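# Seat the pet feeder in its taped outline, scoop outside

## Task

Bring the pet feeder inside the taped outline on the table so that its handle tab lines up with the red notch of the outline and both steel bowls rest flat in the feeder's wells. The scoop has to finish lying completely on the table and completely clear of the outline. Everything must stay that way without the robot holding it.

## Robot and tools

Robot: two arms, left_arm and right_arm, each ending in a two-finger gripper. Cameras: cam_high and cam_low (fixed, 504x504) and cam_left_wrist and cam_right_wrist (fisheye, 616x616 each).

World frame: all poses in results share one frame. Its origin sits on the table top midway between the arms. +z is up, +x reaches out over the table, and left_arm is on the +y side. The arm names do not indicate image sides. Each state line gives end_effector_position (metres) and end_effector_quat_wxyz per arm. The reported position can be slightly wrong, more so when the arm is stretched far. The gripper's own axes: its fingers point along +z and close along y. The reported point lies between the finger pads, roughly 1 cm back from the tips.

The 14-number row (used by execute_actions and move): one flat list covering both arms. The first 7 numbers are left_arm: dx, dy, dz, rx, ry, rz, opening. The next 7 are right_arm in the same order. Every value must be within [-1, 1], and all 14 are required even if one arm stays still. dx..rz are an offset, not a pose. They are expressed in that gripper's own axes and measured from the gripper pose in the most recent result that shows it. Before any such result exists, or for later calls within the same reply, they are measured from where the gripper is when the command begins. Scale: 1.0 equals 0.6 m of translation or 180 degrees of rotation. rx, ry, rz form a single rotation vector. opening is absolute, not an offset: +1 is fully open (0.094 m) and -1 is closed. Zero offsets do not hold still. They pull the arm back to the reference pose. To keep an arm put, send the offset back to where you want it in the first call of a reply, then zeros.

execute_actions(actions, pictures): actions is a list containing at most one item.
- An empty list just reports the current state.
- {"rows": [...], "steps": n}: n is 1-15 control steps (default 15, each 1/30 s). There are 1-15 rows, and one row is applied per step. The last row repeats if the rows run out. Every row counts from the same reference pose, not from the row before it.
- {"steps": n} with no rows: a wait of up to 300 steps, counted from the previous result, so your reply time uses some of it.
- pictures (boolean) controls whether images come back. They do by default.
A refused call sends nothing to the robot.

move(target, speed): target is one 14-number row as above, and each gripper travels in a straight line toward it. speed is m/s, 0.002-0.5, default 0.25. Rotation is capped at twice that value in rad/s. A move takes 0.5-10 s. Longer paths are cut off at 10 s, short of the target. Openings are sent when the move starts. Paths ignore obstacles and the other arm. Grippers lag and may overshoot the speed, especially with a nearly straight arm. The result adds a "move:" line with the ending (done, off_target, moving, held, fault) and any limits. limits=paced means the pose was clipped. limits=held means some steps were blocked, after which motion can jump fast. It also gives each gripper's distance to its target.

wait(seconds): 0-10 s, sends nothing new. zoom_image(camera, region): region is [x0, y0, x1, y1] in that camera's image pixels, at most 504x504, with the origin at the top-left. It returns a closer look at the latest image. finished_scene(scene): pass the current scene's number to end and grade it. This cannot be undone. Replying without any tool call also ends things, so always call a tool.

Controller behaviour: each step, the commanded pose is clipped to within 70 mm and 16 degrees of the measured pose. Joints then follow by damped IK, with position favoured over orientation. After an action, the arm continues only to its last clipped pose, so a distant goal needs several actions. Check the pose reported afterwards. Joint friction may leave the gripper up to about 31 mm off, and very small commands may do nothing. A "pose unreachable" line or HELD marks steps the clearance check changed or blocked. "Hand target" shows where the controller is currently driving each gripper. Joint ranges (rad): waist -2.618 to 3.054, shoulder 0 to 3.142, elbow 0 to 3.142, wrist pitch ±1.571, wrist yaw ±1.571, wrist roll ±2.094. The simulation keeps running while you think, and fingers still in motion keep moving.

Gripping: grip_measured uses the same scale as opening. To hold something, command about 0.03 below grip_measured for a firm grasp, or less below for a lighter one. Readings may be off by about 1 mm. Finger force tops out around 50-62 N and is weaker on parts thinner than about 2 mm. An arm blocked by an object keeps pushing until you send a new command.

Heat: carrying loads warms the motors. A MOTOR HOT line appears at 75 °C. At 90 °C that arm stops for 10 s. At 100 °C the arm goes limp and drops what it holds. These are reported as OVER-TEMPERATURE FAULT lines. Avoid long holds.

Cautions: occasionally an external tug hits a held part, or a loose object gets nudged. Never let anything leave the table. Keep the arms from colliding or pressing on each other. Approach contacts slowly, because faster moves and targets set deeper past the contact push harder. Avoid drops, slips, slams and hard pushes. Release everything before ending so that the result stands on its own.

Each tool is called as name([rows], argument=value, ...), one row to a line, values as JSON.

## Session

execute_actions(actions=[])

Scene clock: 0.00 s of 5400.00 s.
left_arm: end_effector_position=(+0.0585, +0.0615, +0.1338) grip_measured=+1.000 end_effector_quat_wxyz=(+0.017, +0.935, +0.170, +0.311) | right_arm: end_effector_position=(+0.2831, +0.0479, +0.1763) grip_measured=+1.000 end_effector_quat_wxyz=(+0.518, -0.326, +0.768, -0.189)
Joint positions: left_arm=[-1.992  1.345  0.999 -1.465 -0.592  0.922  0.094] | right_arm=[ 0.99   1.654  1.064 -0.094  0.902 -0.182  0.094]
Joint velocities: left_arm=[-0.002 -0.012  0.002  0.037  0.066 -0.037  0.   ] | right_arm=[-0.007  0.002  0.007  0.051 -0.051  0.037  0.   ]
Motor temperatures (°C, as the motors report them): left_arm=[27 37 31 25 24 27] | right_arm=[26 29 30 31 26 25]
Hand target (left_arm): +0.059, +0.062, +0.134; +0.017, +0.935, +0.170, +0.311
Hand target (right_arm): +0.283, +0.048, +0.176; +0.518, -0.326, +0.768, -0.189
camera_calibration (this result's frames):
cam_left_wrist: T_world_to_cam=[[-0.0946211, 0.99547, 0.00929913, -0.0577832], [0.161324, 0.00611523, 0.986883, -0.126274], [0.982355, 0.0948801, -0.161172, 0.0895394], [0, 0, 0, 1]] pos_world=[-0.073056, 0.0497982, 0.139586]
cam_right_wrist: T_world_to_cam=[[0.317943, -0.724342, 0.611752, -0.165603], [-0.599757, -0.653386, -0.461929, 0.323827], [0.734305, -0.220035, -0.642169, 0.0109209], [0, 0, 0, 1]] pos_world=[0.238851, 0.0940333, 0.257907]

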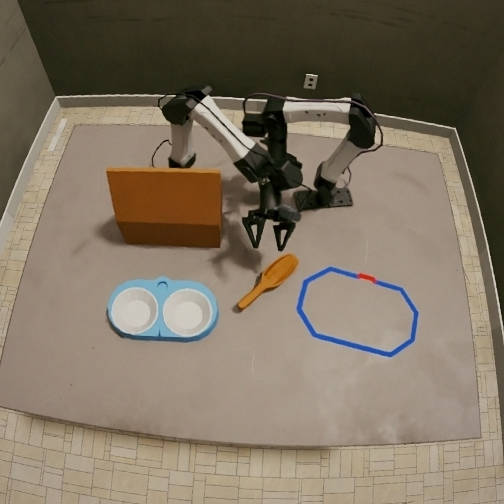

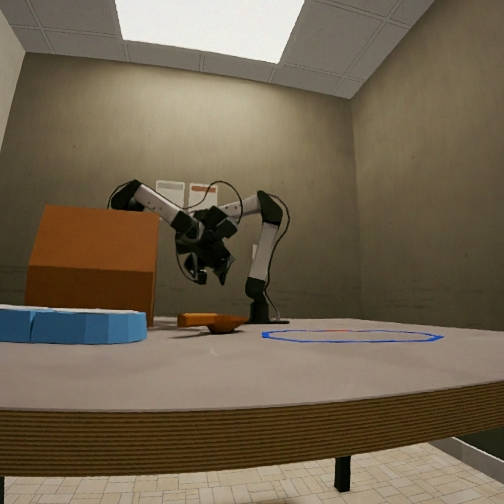

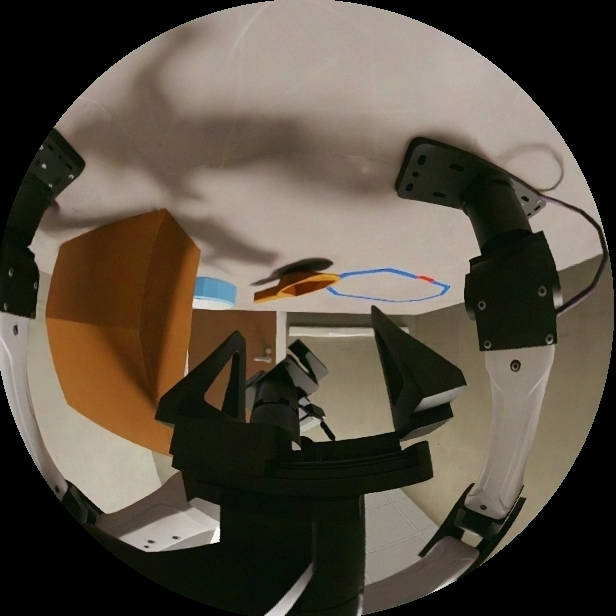

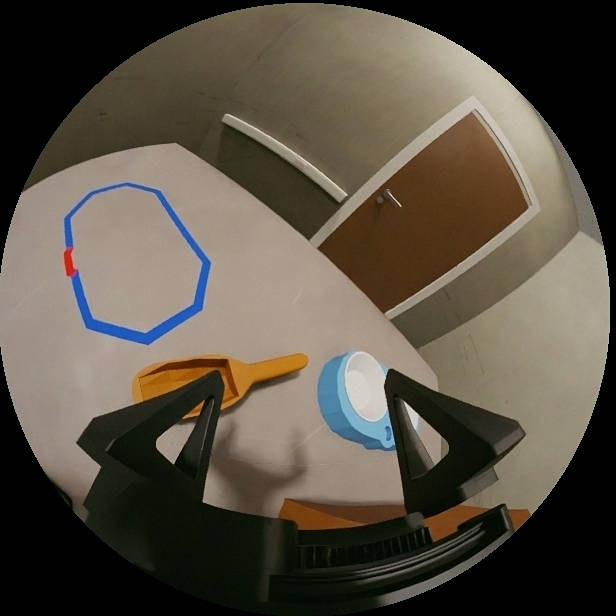

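move(target=[0,0,0,0,0,0,1, -0.188,-0.29,-0.147,0,0,0,1], speed=0.15)

move(target=[0,0,0,0,0,0,1, 0.39,-0.307,-0.177,0,0,0,1])

move(target=[0.365,0.27,0.335,0.222,-0.082,-0.6,0.3, 0,0,0,0,0,0,1])

Scene clock: 21.60 s of 5400.00 s.
left_arm: end_effector_position=(+0.0585, +0.0615, +0.1338) grip_measured=+1.000 end_effector_quat_wxyz=(+0.017, +0.935, +0.170, +0.311) | right_arm: end_effector_position=(+0.2797, -0.0053, +0.3932) grip_measured=+1.000 end_effector_quat_wxyz=(+0.519, -0.326, +0.767, -0.189)
Joint positions: left_arm=[-1.992  1.345  0.999 -1.465 -0.592  0.922  0.094] | right_arm=[ 0.913  1.532  1.814 -0.905  0.842 -0.261  0.094]
Joint velocities: left_arm=[-0.007 -0.002  0.002 -0.051 -0.037 -0.066  0.   ] | right_arm=[ 0.002  0.002  0.002  0.037 -0.007 -0.022  0.   ]
Motor temperatures (°C, as the motors report them): left_arm=[27 36 33 25 24 27] | right_arm=[26 34 32 34 26 25]
Hand target (left_arm): +0.059, +0.062, +0.134; +0.017, +0.935, +0.170, +0.311
Hand target (right_arm): +0.283, -0.005, +0.395; +0.518, -0.326, +0.768, -0.188
Off the commanded pose (left_arm): 0.000 m, 0 deg.
Off the commanded pose (right_arm): 0.005 m, 0 deg.
After step 90, 16.37 s passed at rest.
move: done
camera_calibration (this result's frames):
cam_left_wrist: T_world_to_cam=[[-0.0946211, 0.99547, 0.00929913, -0.0577832], [0.161324, 0.00611523, 0.986883, -0.126274], [0.982355, 0.0948801, -0.161172, 0.0895394], [0, 0, 0, 1]] pos_world=[-0.073056, 0.0497982, 0.139586]
cam_right_wrist: T_world_to_cam=[[0.317071, -0.723085, 0.613689, -0.336313], [-0.59739, -0.654846, -0.462927, 0.386941], [0.736608, -0.219831, -0.639596, 0.139353], [0, 0, 0, 1]] pos_world=[0.235141, 0.0408379, 0.474648]

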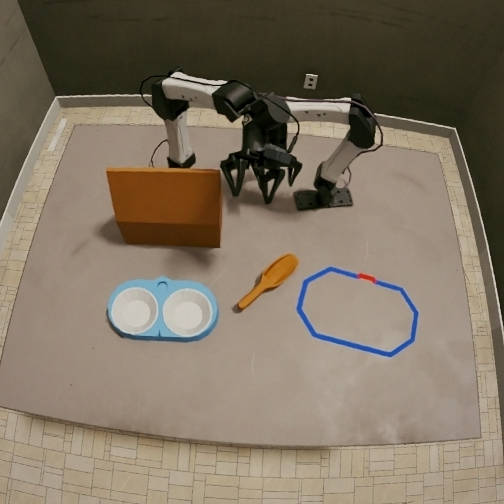

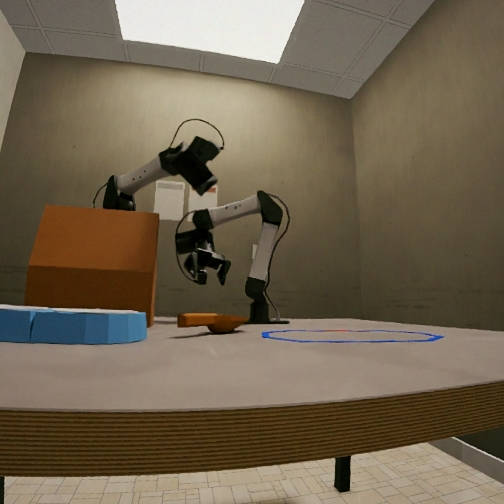

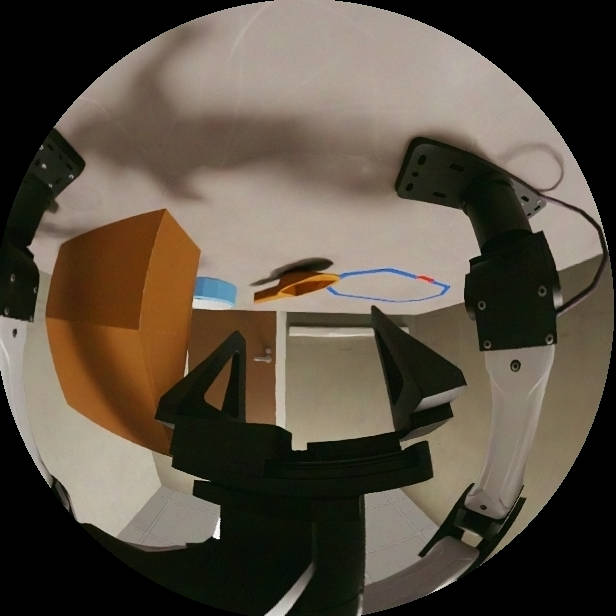

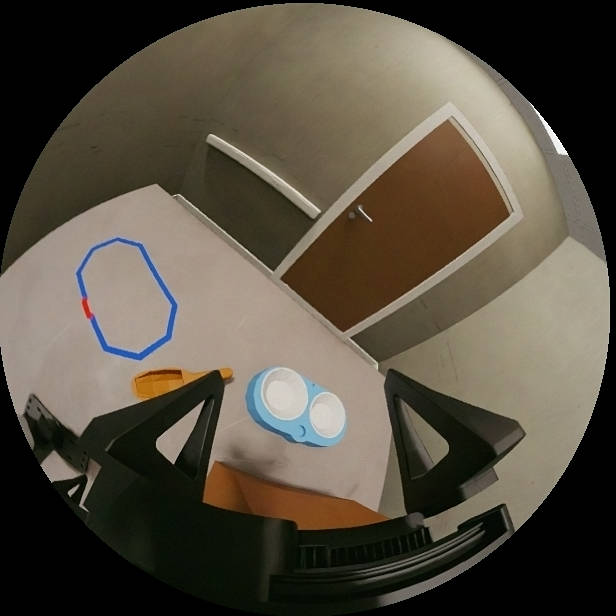

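Scene clock: 24.07 s of 5400.00 s.
left_arm: end_effector_position=(+0.0585, +0.0615, +0.1338) grip_measured=+1.000 end_effector_quat_wxyz=(+0.017, +0.935, +0.170, +0.311) | right_arm: end_effector_position=(+0.1772, -0.3044, +0.3828) grip_measured=+1.000 end_effector_quat_wxyz=(+0.524, -0.318, +0.770, -0.181)
Joint positions: left_arm=[-1.992  1.345  0.999 -1.465 -0.592  0.922  0.094] | right_arm=[-0.899  0.831  1.393 -1.141 -0.787 -1.157  0.094]
Joint velocities: left_arm=[-0.007 -0.007 -0.017  0.022  0.066  0.007  0.   ] | right_arm=[ 0.002 -0.007 -0.017  0.007 -0.051 -0.007  0.   ]
Motor temperatures (°C, as the motors report them): left_arm=[27 36 33 25 24 27] | right_arm=[26 34 32 34 26 25]
Hand target (left_arm): +0.059, +0.062, +0.134; +0.017, +0.935, +0.170, +0.311
Hand target (right_arm): +0.179, -0.306, +0.386; +0.524, -0.319, +0.769, -0.179
Off the commanded pose (left_arm): 0.000 m, 0 deg.
Off the commanded pose (right_arm): 0.011 m, 2 deg.
move: off_target (right_arm); limits=paced
camera_calibration (this result's frames):
cam_left_wrist: T_world_to_cam=[[-0.0946211, 0.99547, 0.00929913, -0.0577832], [0.161324, 0.00611523, 0.986883, -0.126274], [0.982355, 0.0948801, -0.161172, 0.0895394], [0, 0, 0, 1]] pos_world=[-0.073056, 0.0497982, 0.139586]
cam_right_wrist: T_world_to_cam=[[0.312902, -0.740591, 0.594658, -0.511007], [-0.60032, -0.639387, -0.480416, 0.13705], [0.736008, -0.206662, -0.644657, 0.14852], [0, 0, 0, 1]] pos_world=[0.132857, -0.260126, 0.46546]

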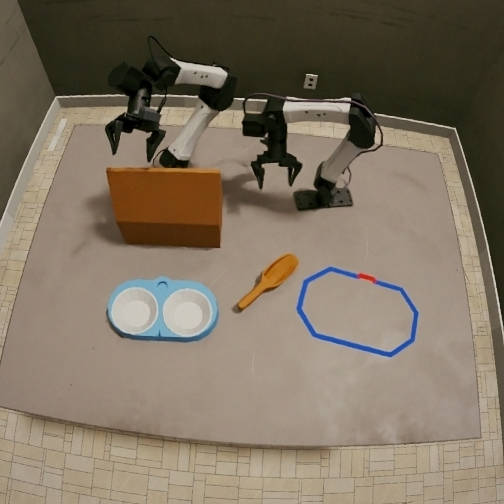

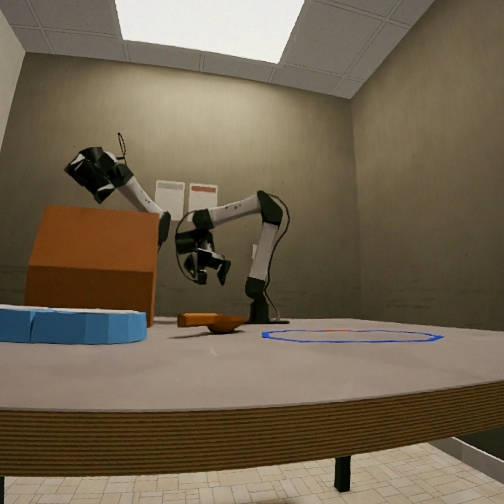

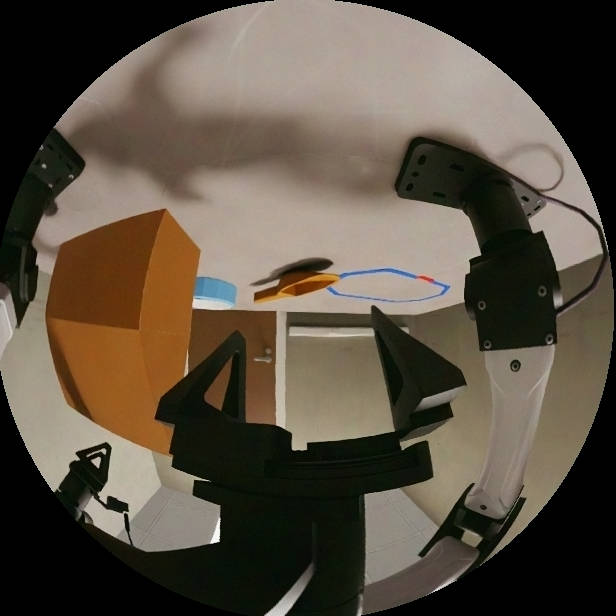

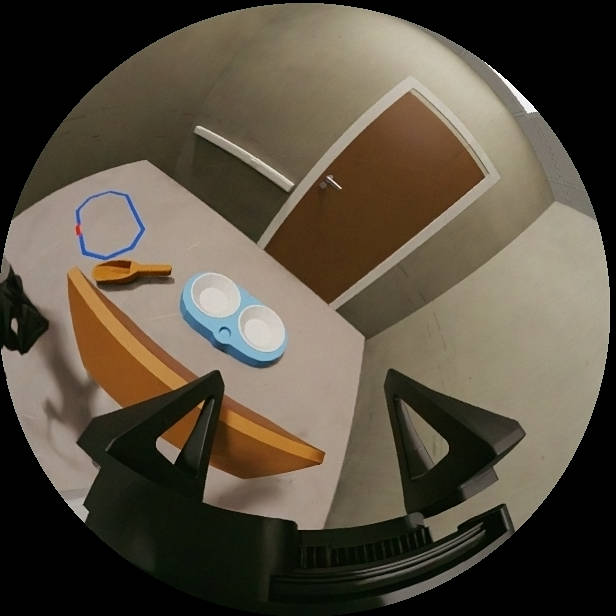

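Scene clock: 28.67 s of 5400.00 s.
left_arm: end_effector_position=(+0.3879, -0.0026, +0.1190) grip_measured=+0.302 end_effector_quat_wxyz=(+0.015, +0.408, +0.913, -0.009) | right_arm: end_effector_position=(+0.1772, -0.3044, +0.3828) grip_measured=+1.000 end_effector_quat_wxyz=(+0.524, -0.318, +0.770, -0.181)
Joint positions: left_arm=[-0.755  2.349  2.362 -1.551  0.014  0.291  0.061] | right_arm=[-0.899  0.831  1.393 -1.141 -0.787 -1.157  0.094]
Joint velocities: left_arm=[-0.002 -0.002 -0.037  0.066 -0.11  -0.139  0.001] | right_arm=[ 0.012 -0.002  0.007 -0.051  0.051 -0.051  0.   ]
Motor temperatures (°C, as the motors report them): left_arm=[27 37 34 25 24 27] | right_arm=[26 33 33 35 26 25]
Hand target (left_arm): +0.390, -0.001, +0.116; +0.010, +0.400, +0.916, -0.013
Hand target (right_arm): +0.177, -0.304, +0.383; +0.524, -0.317, +0.770, -0.181
Off the commanded pose (left_arm): 0.003 m, 2 deg.
Off the commanded pose (right_arm): 0.000 m, 0 deg.
joint sent to its limit (left arm) — the command would take joint 4 (wrist pitch) past its lower limit, so that joint was sent only as far as its limit.
move: done
camera_calibration (this result's frames):
cam_left_wrist: T_world_to_cam=[[-0.893293, -0.449187, -0.0160662, 0.34648], [-0.341256, 0.654523, 0.674644, 0.0693148], [-0.292526, 0.608137, -0.737969, 0.334215], [0, 0, 0, 1]] pos_world=[0.430929, -0.0929826, 0.205444]
cam_right_wrist: T_world_to_cam=[[0.312902, -0.740591, 0.594658, -0.511007], [-0.60032, -0.639387, -0.480416, 0.13705], [0.736008, -0.206662, -0.644657, 0.14852], [0, 0, 0, 1]] pos_world=[0.132857, -0.260126, 0.46546]

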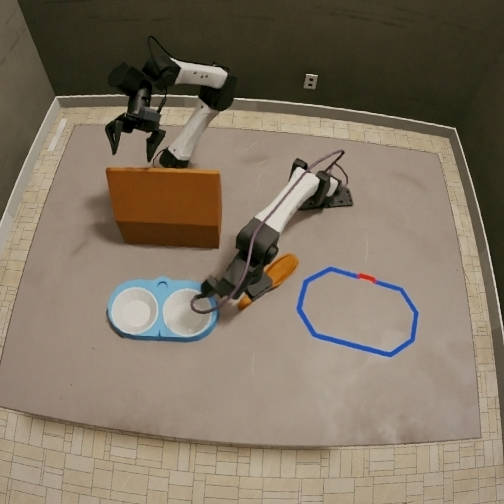

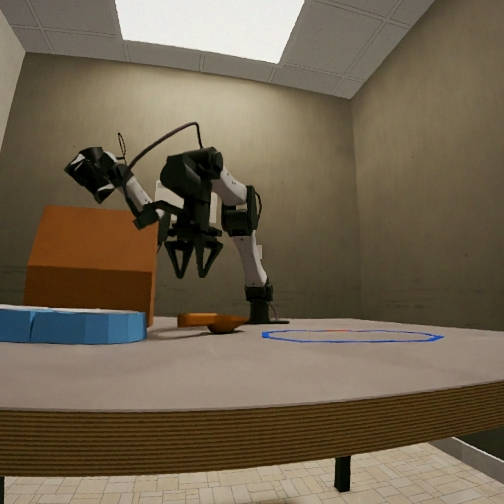

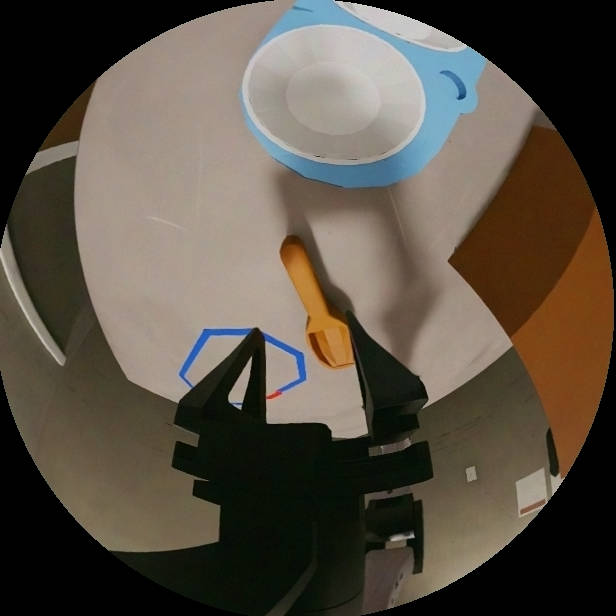

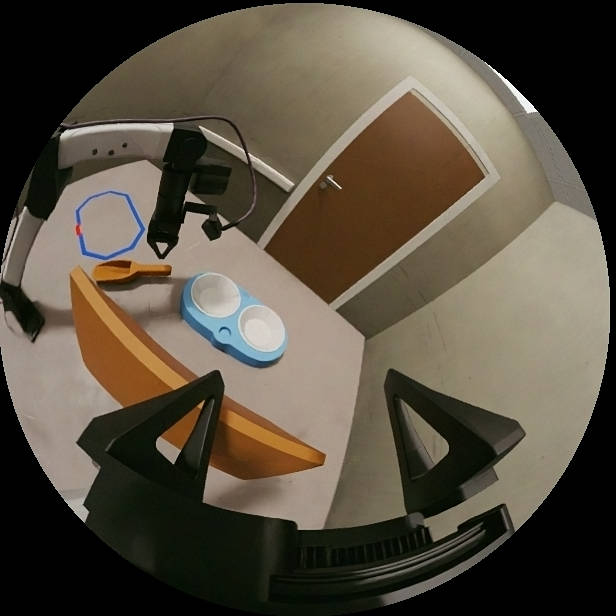

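move(target=[0.05,0,0.148,0,0,0,0.3, 0,0,0,0,0,0,1], speed=0.07)

move(target=[0,0,0,0,0,0,-0.62, 0,0,0,0,0,0,1])

Scene clock: 34.53 s of 5400.00 s.
left_arm: end_effector_position=(+0.3665, +0.0102, +0.0296) grip_measured=+0.302 end_effector_quat_wxyz=(+0.013, +0.412, +0.911, -0.009) | right_arm: end_effector_position=(+0.1772, -0.3044, +0.3828) grip_measured=+1.000 end_effector_quat_wxyz=(+0.524, -0.318, +0.770, -0.181)
Joint positions: left_arm=[-0.755  2.214  1.777 -1.106  0.015  0.299  0.061] | right_arm=[-0.899  0.831  1.393 -1.141 -0.787 -1.157  0.094]
Joint velocities: left_arm=[-0.007 -0.002 -0.002 -0.022 -0.037  0.037 -0.001] | right_arm=[-0.007  0.007 -0.002  0.007 -0.007 -0.022  0.   ]
Motor temperatures (°C, as the motors report them): left_arm=[27 39 34 25 24 27] | right_arm=[26 32 33 35 26 25]
Hand target (left_arm): +0.368, +0.017, +0.029; +0.015, +0.408, +0.913, -0.009
Hand target (right_arm): +0.177, -0.304, +0.383; +0.524, -0.318, +0.770, -0.181
Off the commanded pose (left_arm): 0.008 m, 1 deg.
Off the commanded pose (right_arm): 0.000 m, 0 deg.
After step 90, 1.00 s passed at rest.
move: done
camera_calibration (this result's frames):
cam_left_wrist: T_world_to_cam=[[-0.897118, -0.441616, -0.0124218, 0.332875], [-0.332492, 0.656389, 0.677202, 0.110623], [-0.29091, 0.611661, -0.735692, 0.253481], [0, 0, 0, 1]] pos_world=[0.40915, -0.0806533, 0.115705]
cam_right_wrist: T_world_to_cam=[[0.312902, -0.740591, 0.594658, -0.511007], [-0.60032, -0.639387, -0.480416, 0.13705], [0.736008, -0.206662, -0.644657, 0.14852], [0, 0, 0, 1]] pos_world=[0.132857, -0.260126, 0.46546]

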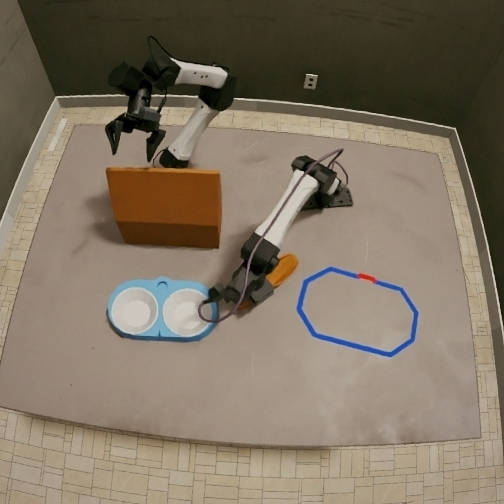

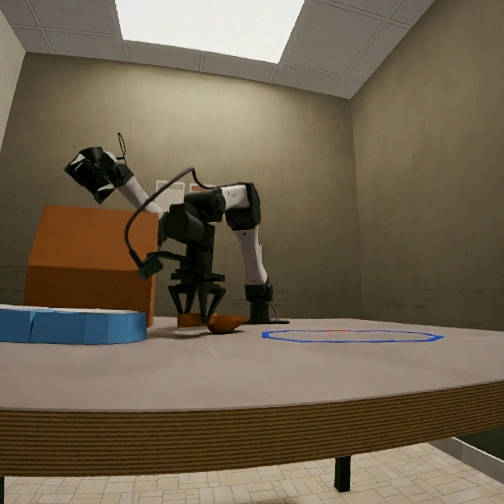

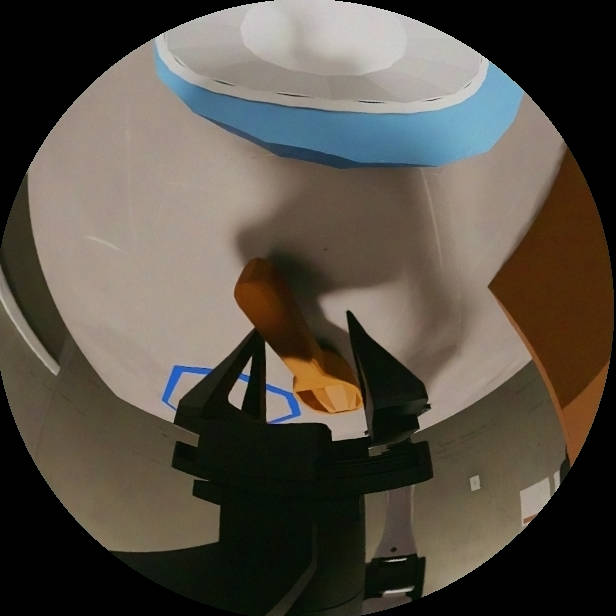

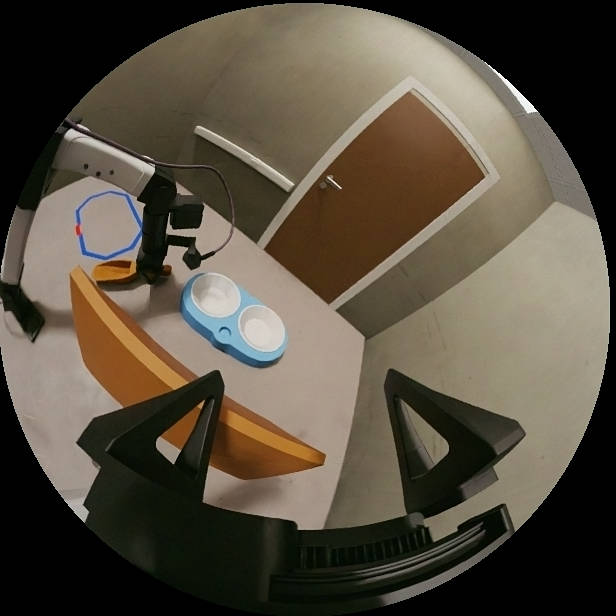

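Scene clock: 35.03 s of 5400.00 s.
left_arm: end_effector_position=(+0.3665, +0.0102, +0.0296) grip_measured=-0.503 end_effector_quat_wxyz=(+0.013, +0.412, +0.911, -0.009) | right_arm: end_effector_position=(+0.1772, -0.3044, +0.3828) grip_measured=+1.000 end_effector_quat_wxyz=(+0.524, -0.318, +0.770, -0.181)
Joint positions: left_arm=[-0.755  2.214  1.777 -1.106  0.015  0.3    0.023] | right_arm=[-0.899  0.831  1.393 -1.141 -0.787 -1.157  0.094]
Joint velocities: left_arm=[-0.022 -0.002 -0.017 -0.022  0.037  0.037  0.001] | right_arm=[-0.002  0.002 -0.002  0.037  0.022 -0.022  0.   ]
Motor temperatures (°C, as the motors report them): left_arm=[27 39 34 25 24 27] | right_arm=[26 32 33 35 26 25]
Hand target (left_arm): +0.366, +0.010, +0.030; +0.013, +0.412, +0.911, -0.009
Hand target (right_arm): +0.177, -0.304, +0.383; +0.524, -0.318, +0.770, -0.181
Off the commanded pose (left_arm): 0.000 m, 0 deg.
Off the commanded pose (right_arm): 0.000 m, 0 deg.
move: done
camera_calibration (this result's frames):
cam_left_wrist: T_world_to_cam=[[-0.897286, -0.441274, -0.0124339, 0.332934], [-0.332248, 0.656511, 0.677203, 0.110533], [-0.290669, 0.611776, -0.735691, 0.253392], [0, 0, 0, 1]] pos_world=[0.409115, -0.0806701, 0.115705]
cam_right_wrist: T_world_to_cam=[[0.312902, -0.740591, 0.594658, -0.511007], [-0.60032, -0.639387, -0.480416, 0.13705], [0.736008, -0.206662, -0.644657, 0.14852], [0, 0, 0, 1]] pos_world=[0.132857, -0.260126, 0.46546]

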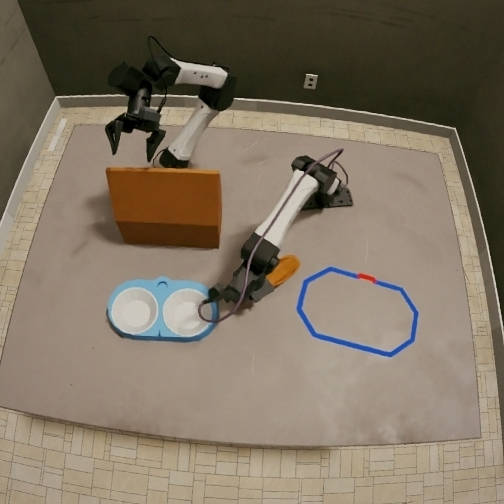

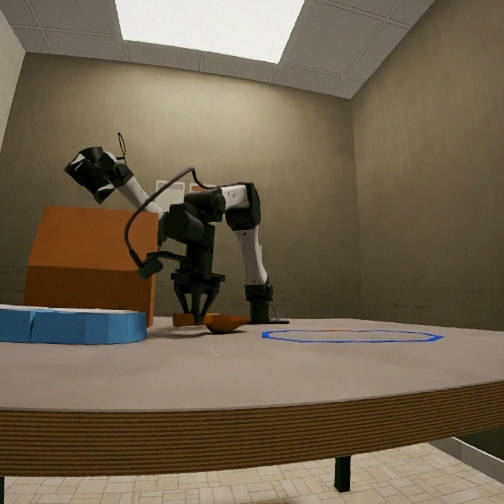

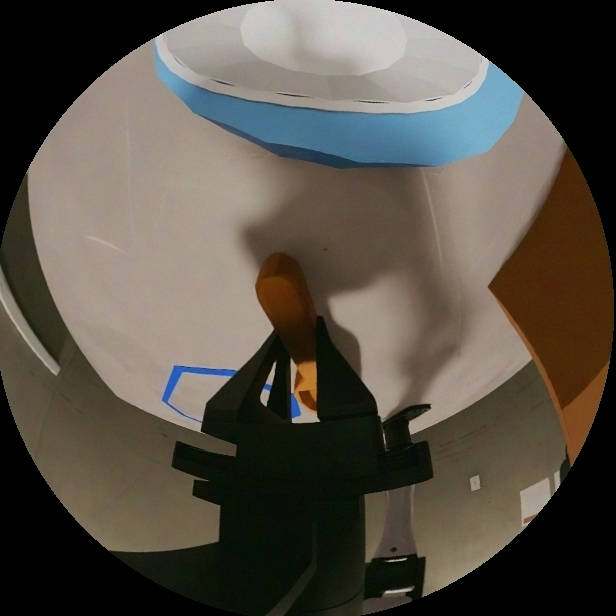

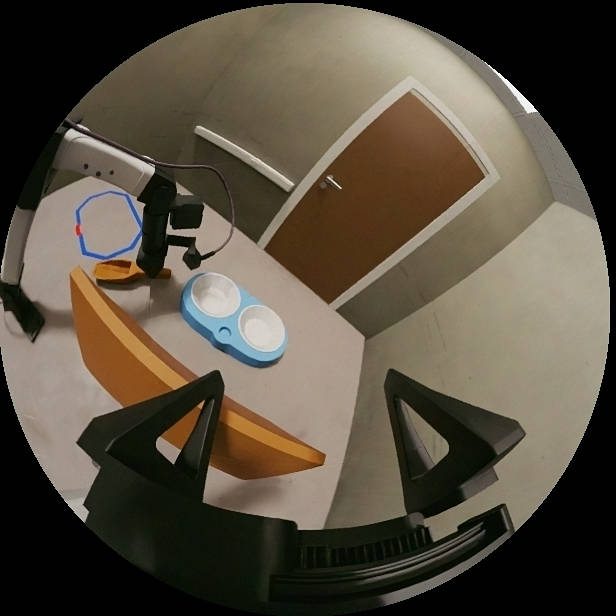

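move(target=[0,0,-0.04,0,0,0,-0.56, 0,0,0,0,0,0,1], speed=0.08)

move(target=[0.178,-0.177,0,0,0,-0.27,-0.56, 0,0,0,0,0,0,1], speed=0.15)

Scene clock: 41.33 s of 5400.00 s.
left_arm: end_effector_position=(+0.3646, +0.0114, +0.0459) grip_measured=-0.503 end_effector_quat_wxyz=(+0.008, +0.412, +0.911, -0.009) | right_arm: end_effector_position=(+0.1772, -0.3044, +0.3828) grip_measured=+1.000 end_effector_quat_wxyz=(+0.524, -0.318, +0.770, -0.181)
Joint positions: left_arm=[-0.755  2.203  1.824 -1.173  0.015  0.3    0.023] | right_arm=[-0.899  0.831  1.393 -1.141 -0.787 -1.157  0.094]
Joint velocities: left_arm=[ 0.007  0.007  0.017 -0.037 -0.022 -0.007  0.   ] | right_arm=[-0.002 -0.002 -0.007  0.007 -0.037 -0.007  0.   ]
Motor temperatures (°C, as the motors report them): left_arm=[27 42 35 25 24 27] | right_arm=[26 32 33 35 26 25]
Hand target (left_arm): +0.366, +0.011, +0.053; +0.013, +0.412, +0.911, -0.009
Hand target (right_arm): +0.177, -0.304, +0.383; +0.524, -0.318, +0.770, -0.181
Off the commanded pose (left_arm): 0.008 m, 1 deg.
Off the commanded pose (right_arm): 0.000 m, 0 deg.
After step 90, 2.37 s passed at rest.
move: done
camera_calibration (this result's frames):
cam_left_wrist: T_world_to_cam=[[-0.897364, -0.441227, -0.00753781, 0.331751], [-0.326939, 0.65326, 0.682908, 0.0959698], [-0.296393, 0.615281, -0.730466, 0.2659], [0, 0, 0, 1]] pos_world=[0.407889, -0.0799193, 0.131193]
cam_right_wrist: T_world_to_cam=[[0.312902, -0.740591, 0.594658, -0.511007], [-0.60032, -0.639387, -0.480416, 0.13705], [0.736008, -0.206662, -0.644657, 0.14852], [0, 0, 0, 1]] pos_world=[0.132857, -0.260126, 0.46546]

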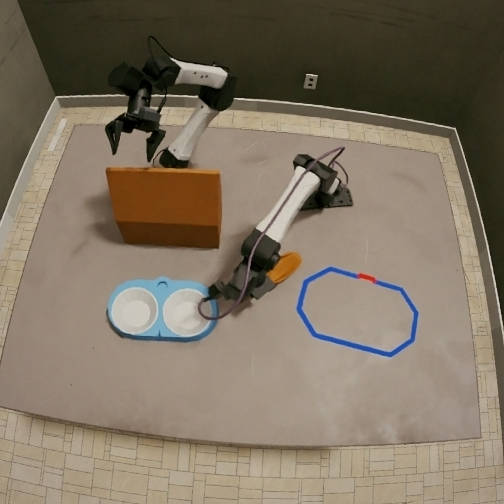

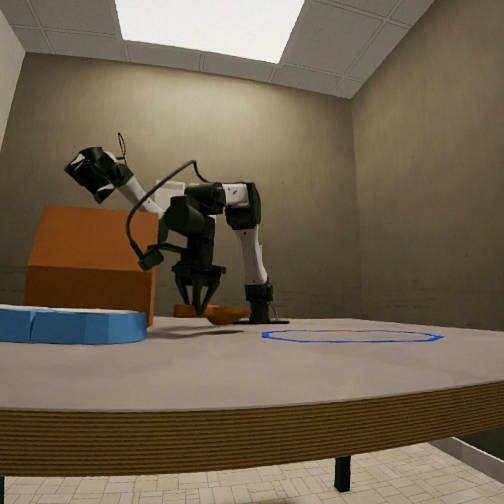

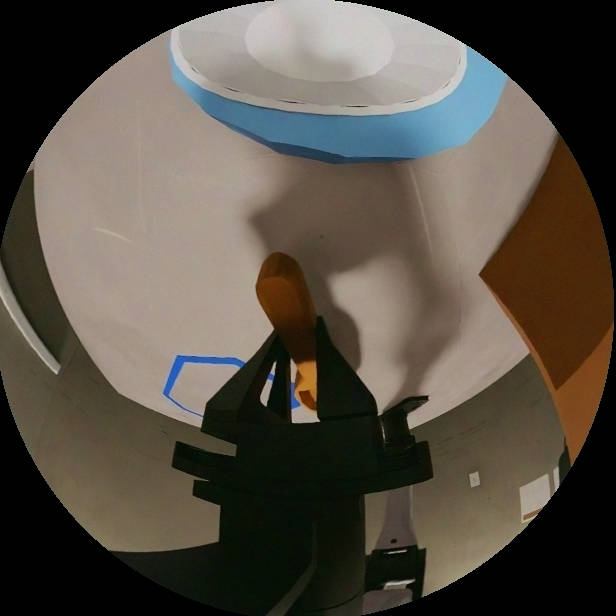

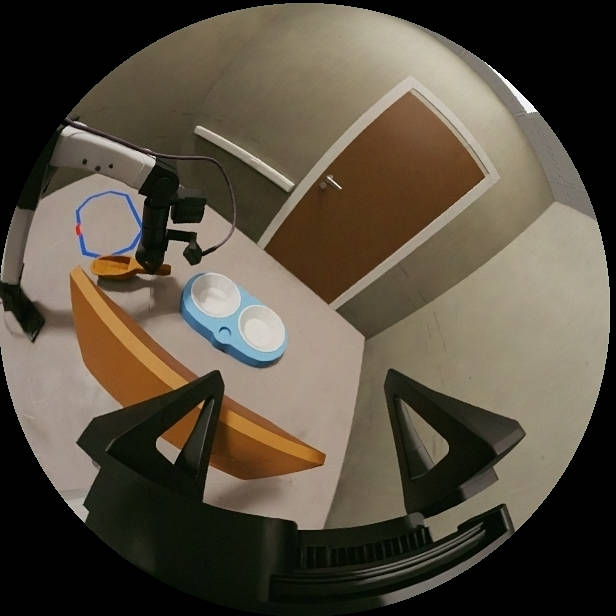

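Scene clock: 44.67 s of 5400.00 s.
left_arm: end_effector_position=(+0.2190, +0.0192, +0.0455) grip_measured=-0.504 end_effector_quat_wxyz=(+0.003, +0.000, +1.000, -0.011) | right_arm: end_effector_position=(+0.1772, -0.3044, +0.3828) grip_measured=+1.000 end_effector_quat_wxyz=(+0.524, -0.318, +0.770, -0.181)
Joint positions: left_arm=[-0.983  1.749  1.178 -0.979  0.011 -0.777  0.023] | right_arm=[-0.899  0.831  1.393 -1.141 -0.787 -1.157  0.094]
Joint velocities: left_arm=[ 0.002 -0.012 -0.007  0.051  0.022 -0.022 -0.001] | right_arm=[-0.012 -0.007 -0.002  0.037 -0.007  0.139  0.   ]
Motor temperatures (°C, as the motors report them): left_arm=[27 42 35 25 24 27] | right_arm=[26 32 33 35 26 25]
Hand target (left_arm): +0.214, +0.020, +0.044; +0.005, +0.001, +1.000, -0.010
Hand target (right_arm): +0.177, -0.304, +0.383; +0.524, -0.318, +0.770, -0.181
Off the commanded pose (left_arm): 0.005 m, 0 deg.
Off the commanded pose (right_arm): 0.000 m, 0 deg.
move: done; limits=paced
camera_calibration (this result's frames):
cam_left_wrist: T_world_to_cam=[[-0.261744, -0.965087, 0.00981382, 0.074563], [-0.695727, 0.195718, 0.691128, 0.132759], [-0.66892, 0.174071, -0.722666, 0.307361], [0, 0, 0, 1]] pos_world=[0.31748, -0.00752624, 0.129635]
cam_right_wrist: T_world_to_cam=[[0.312902, -0.740591, 0.594658, -0.511007], [-0.60032, -0.639387, -0.480416, 0.13705], [0.736008, -0.206662, -0.644657, 0.14852], [0, 0, 0, 1]] pos_world=[0.132857, -0.260126, 0.46546]

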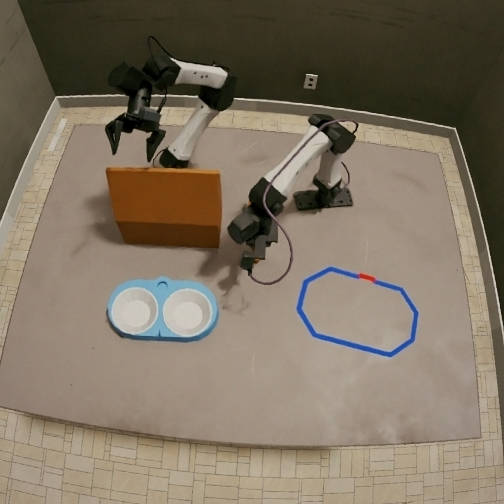

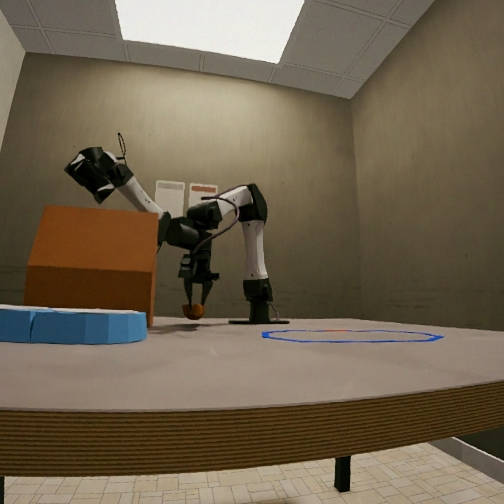

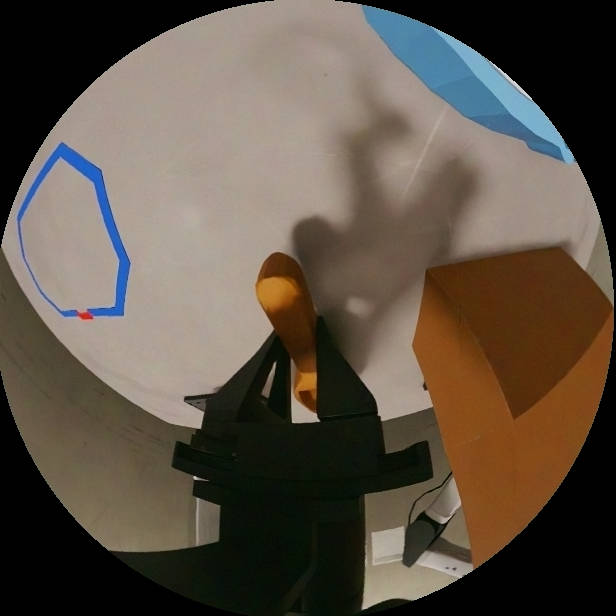

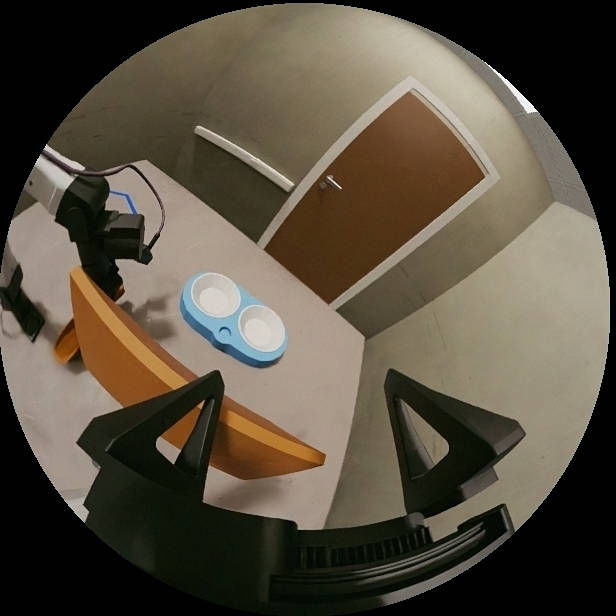

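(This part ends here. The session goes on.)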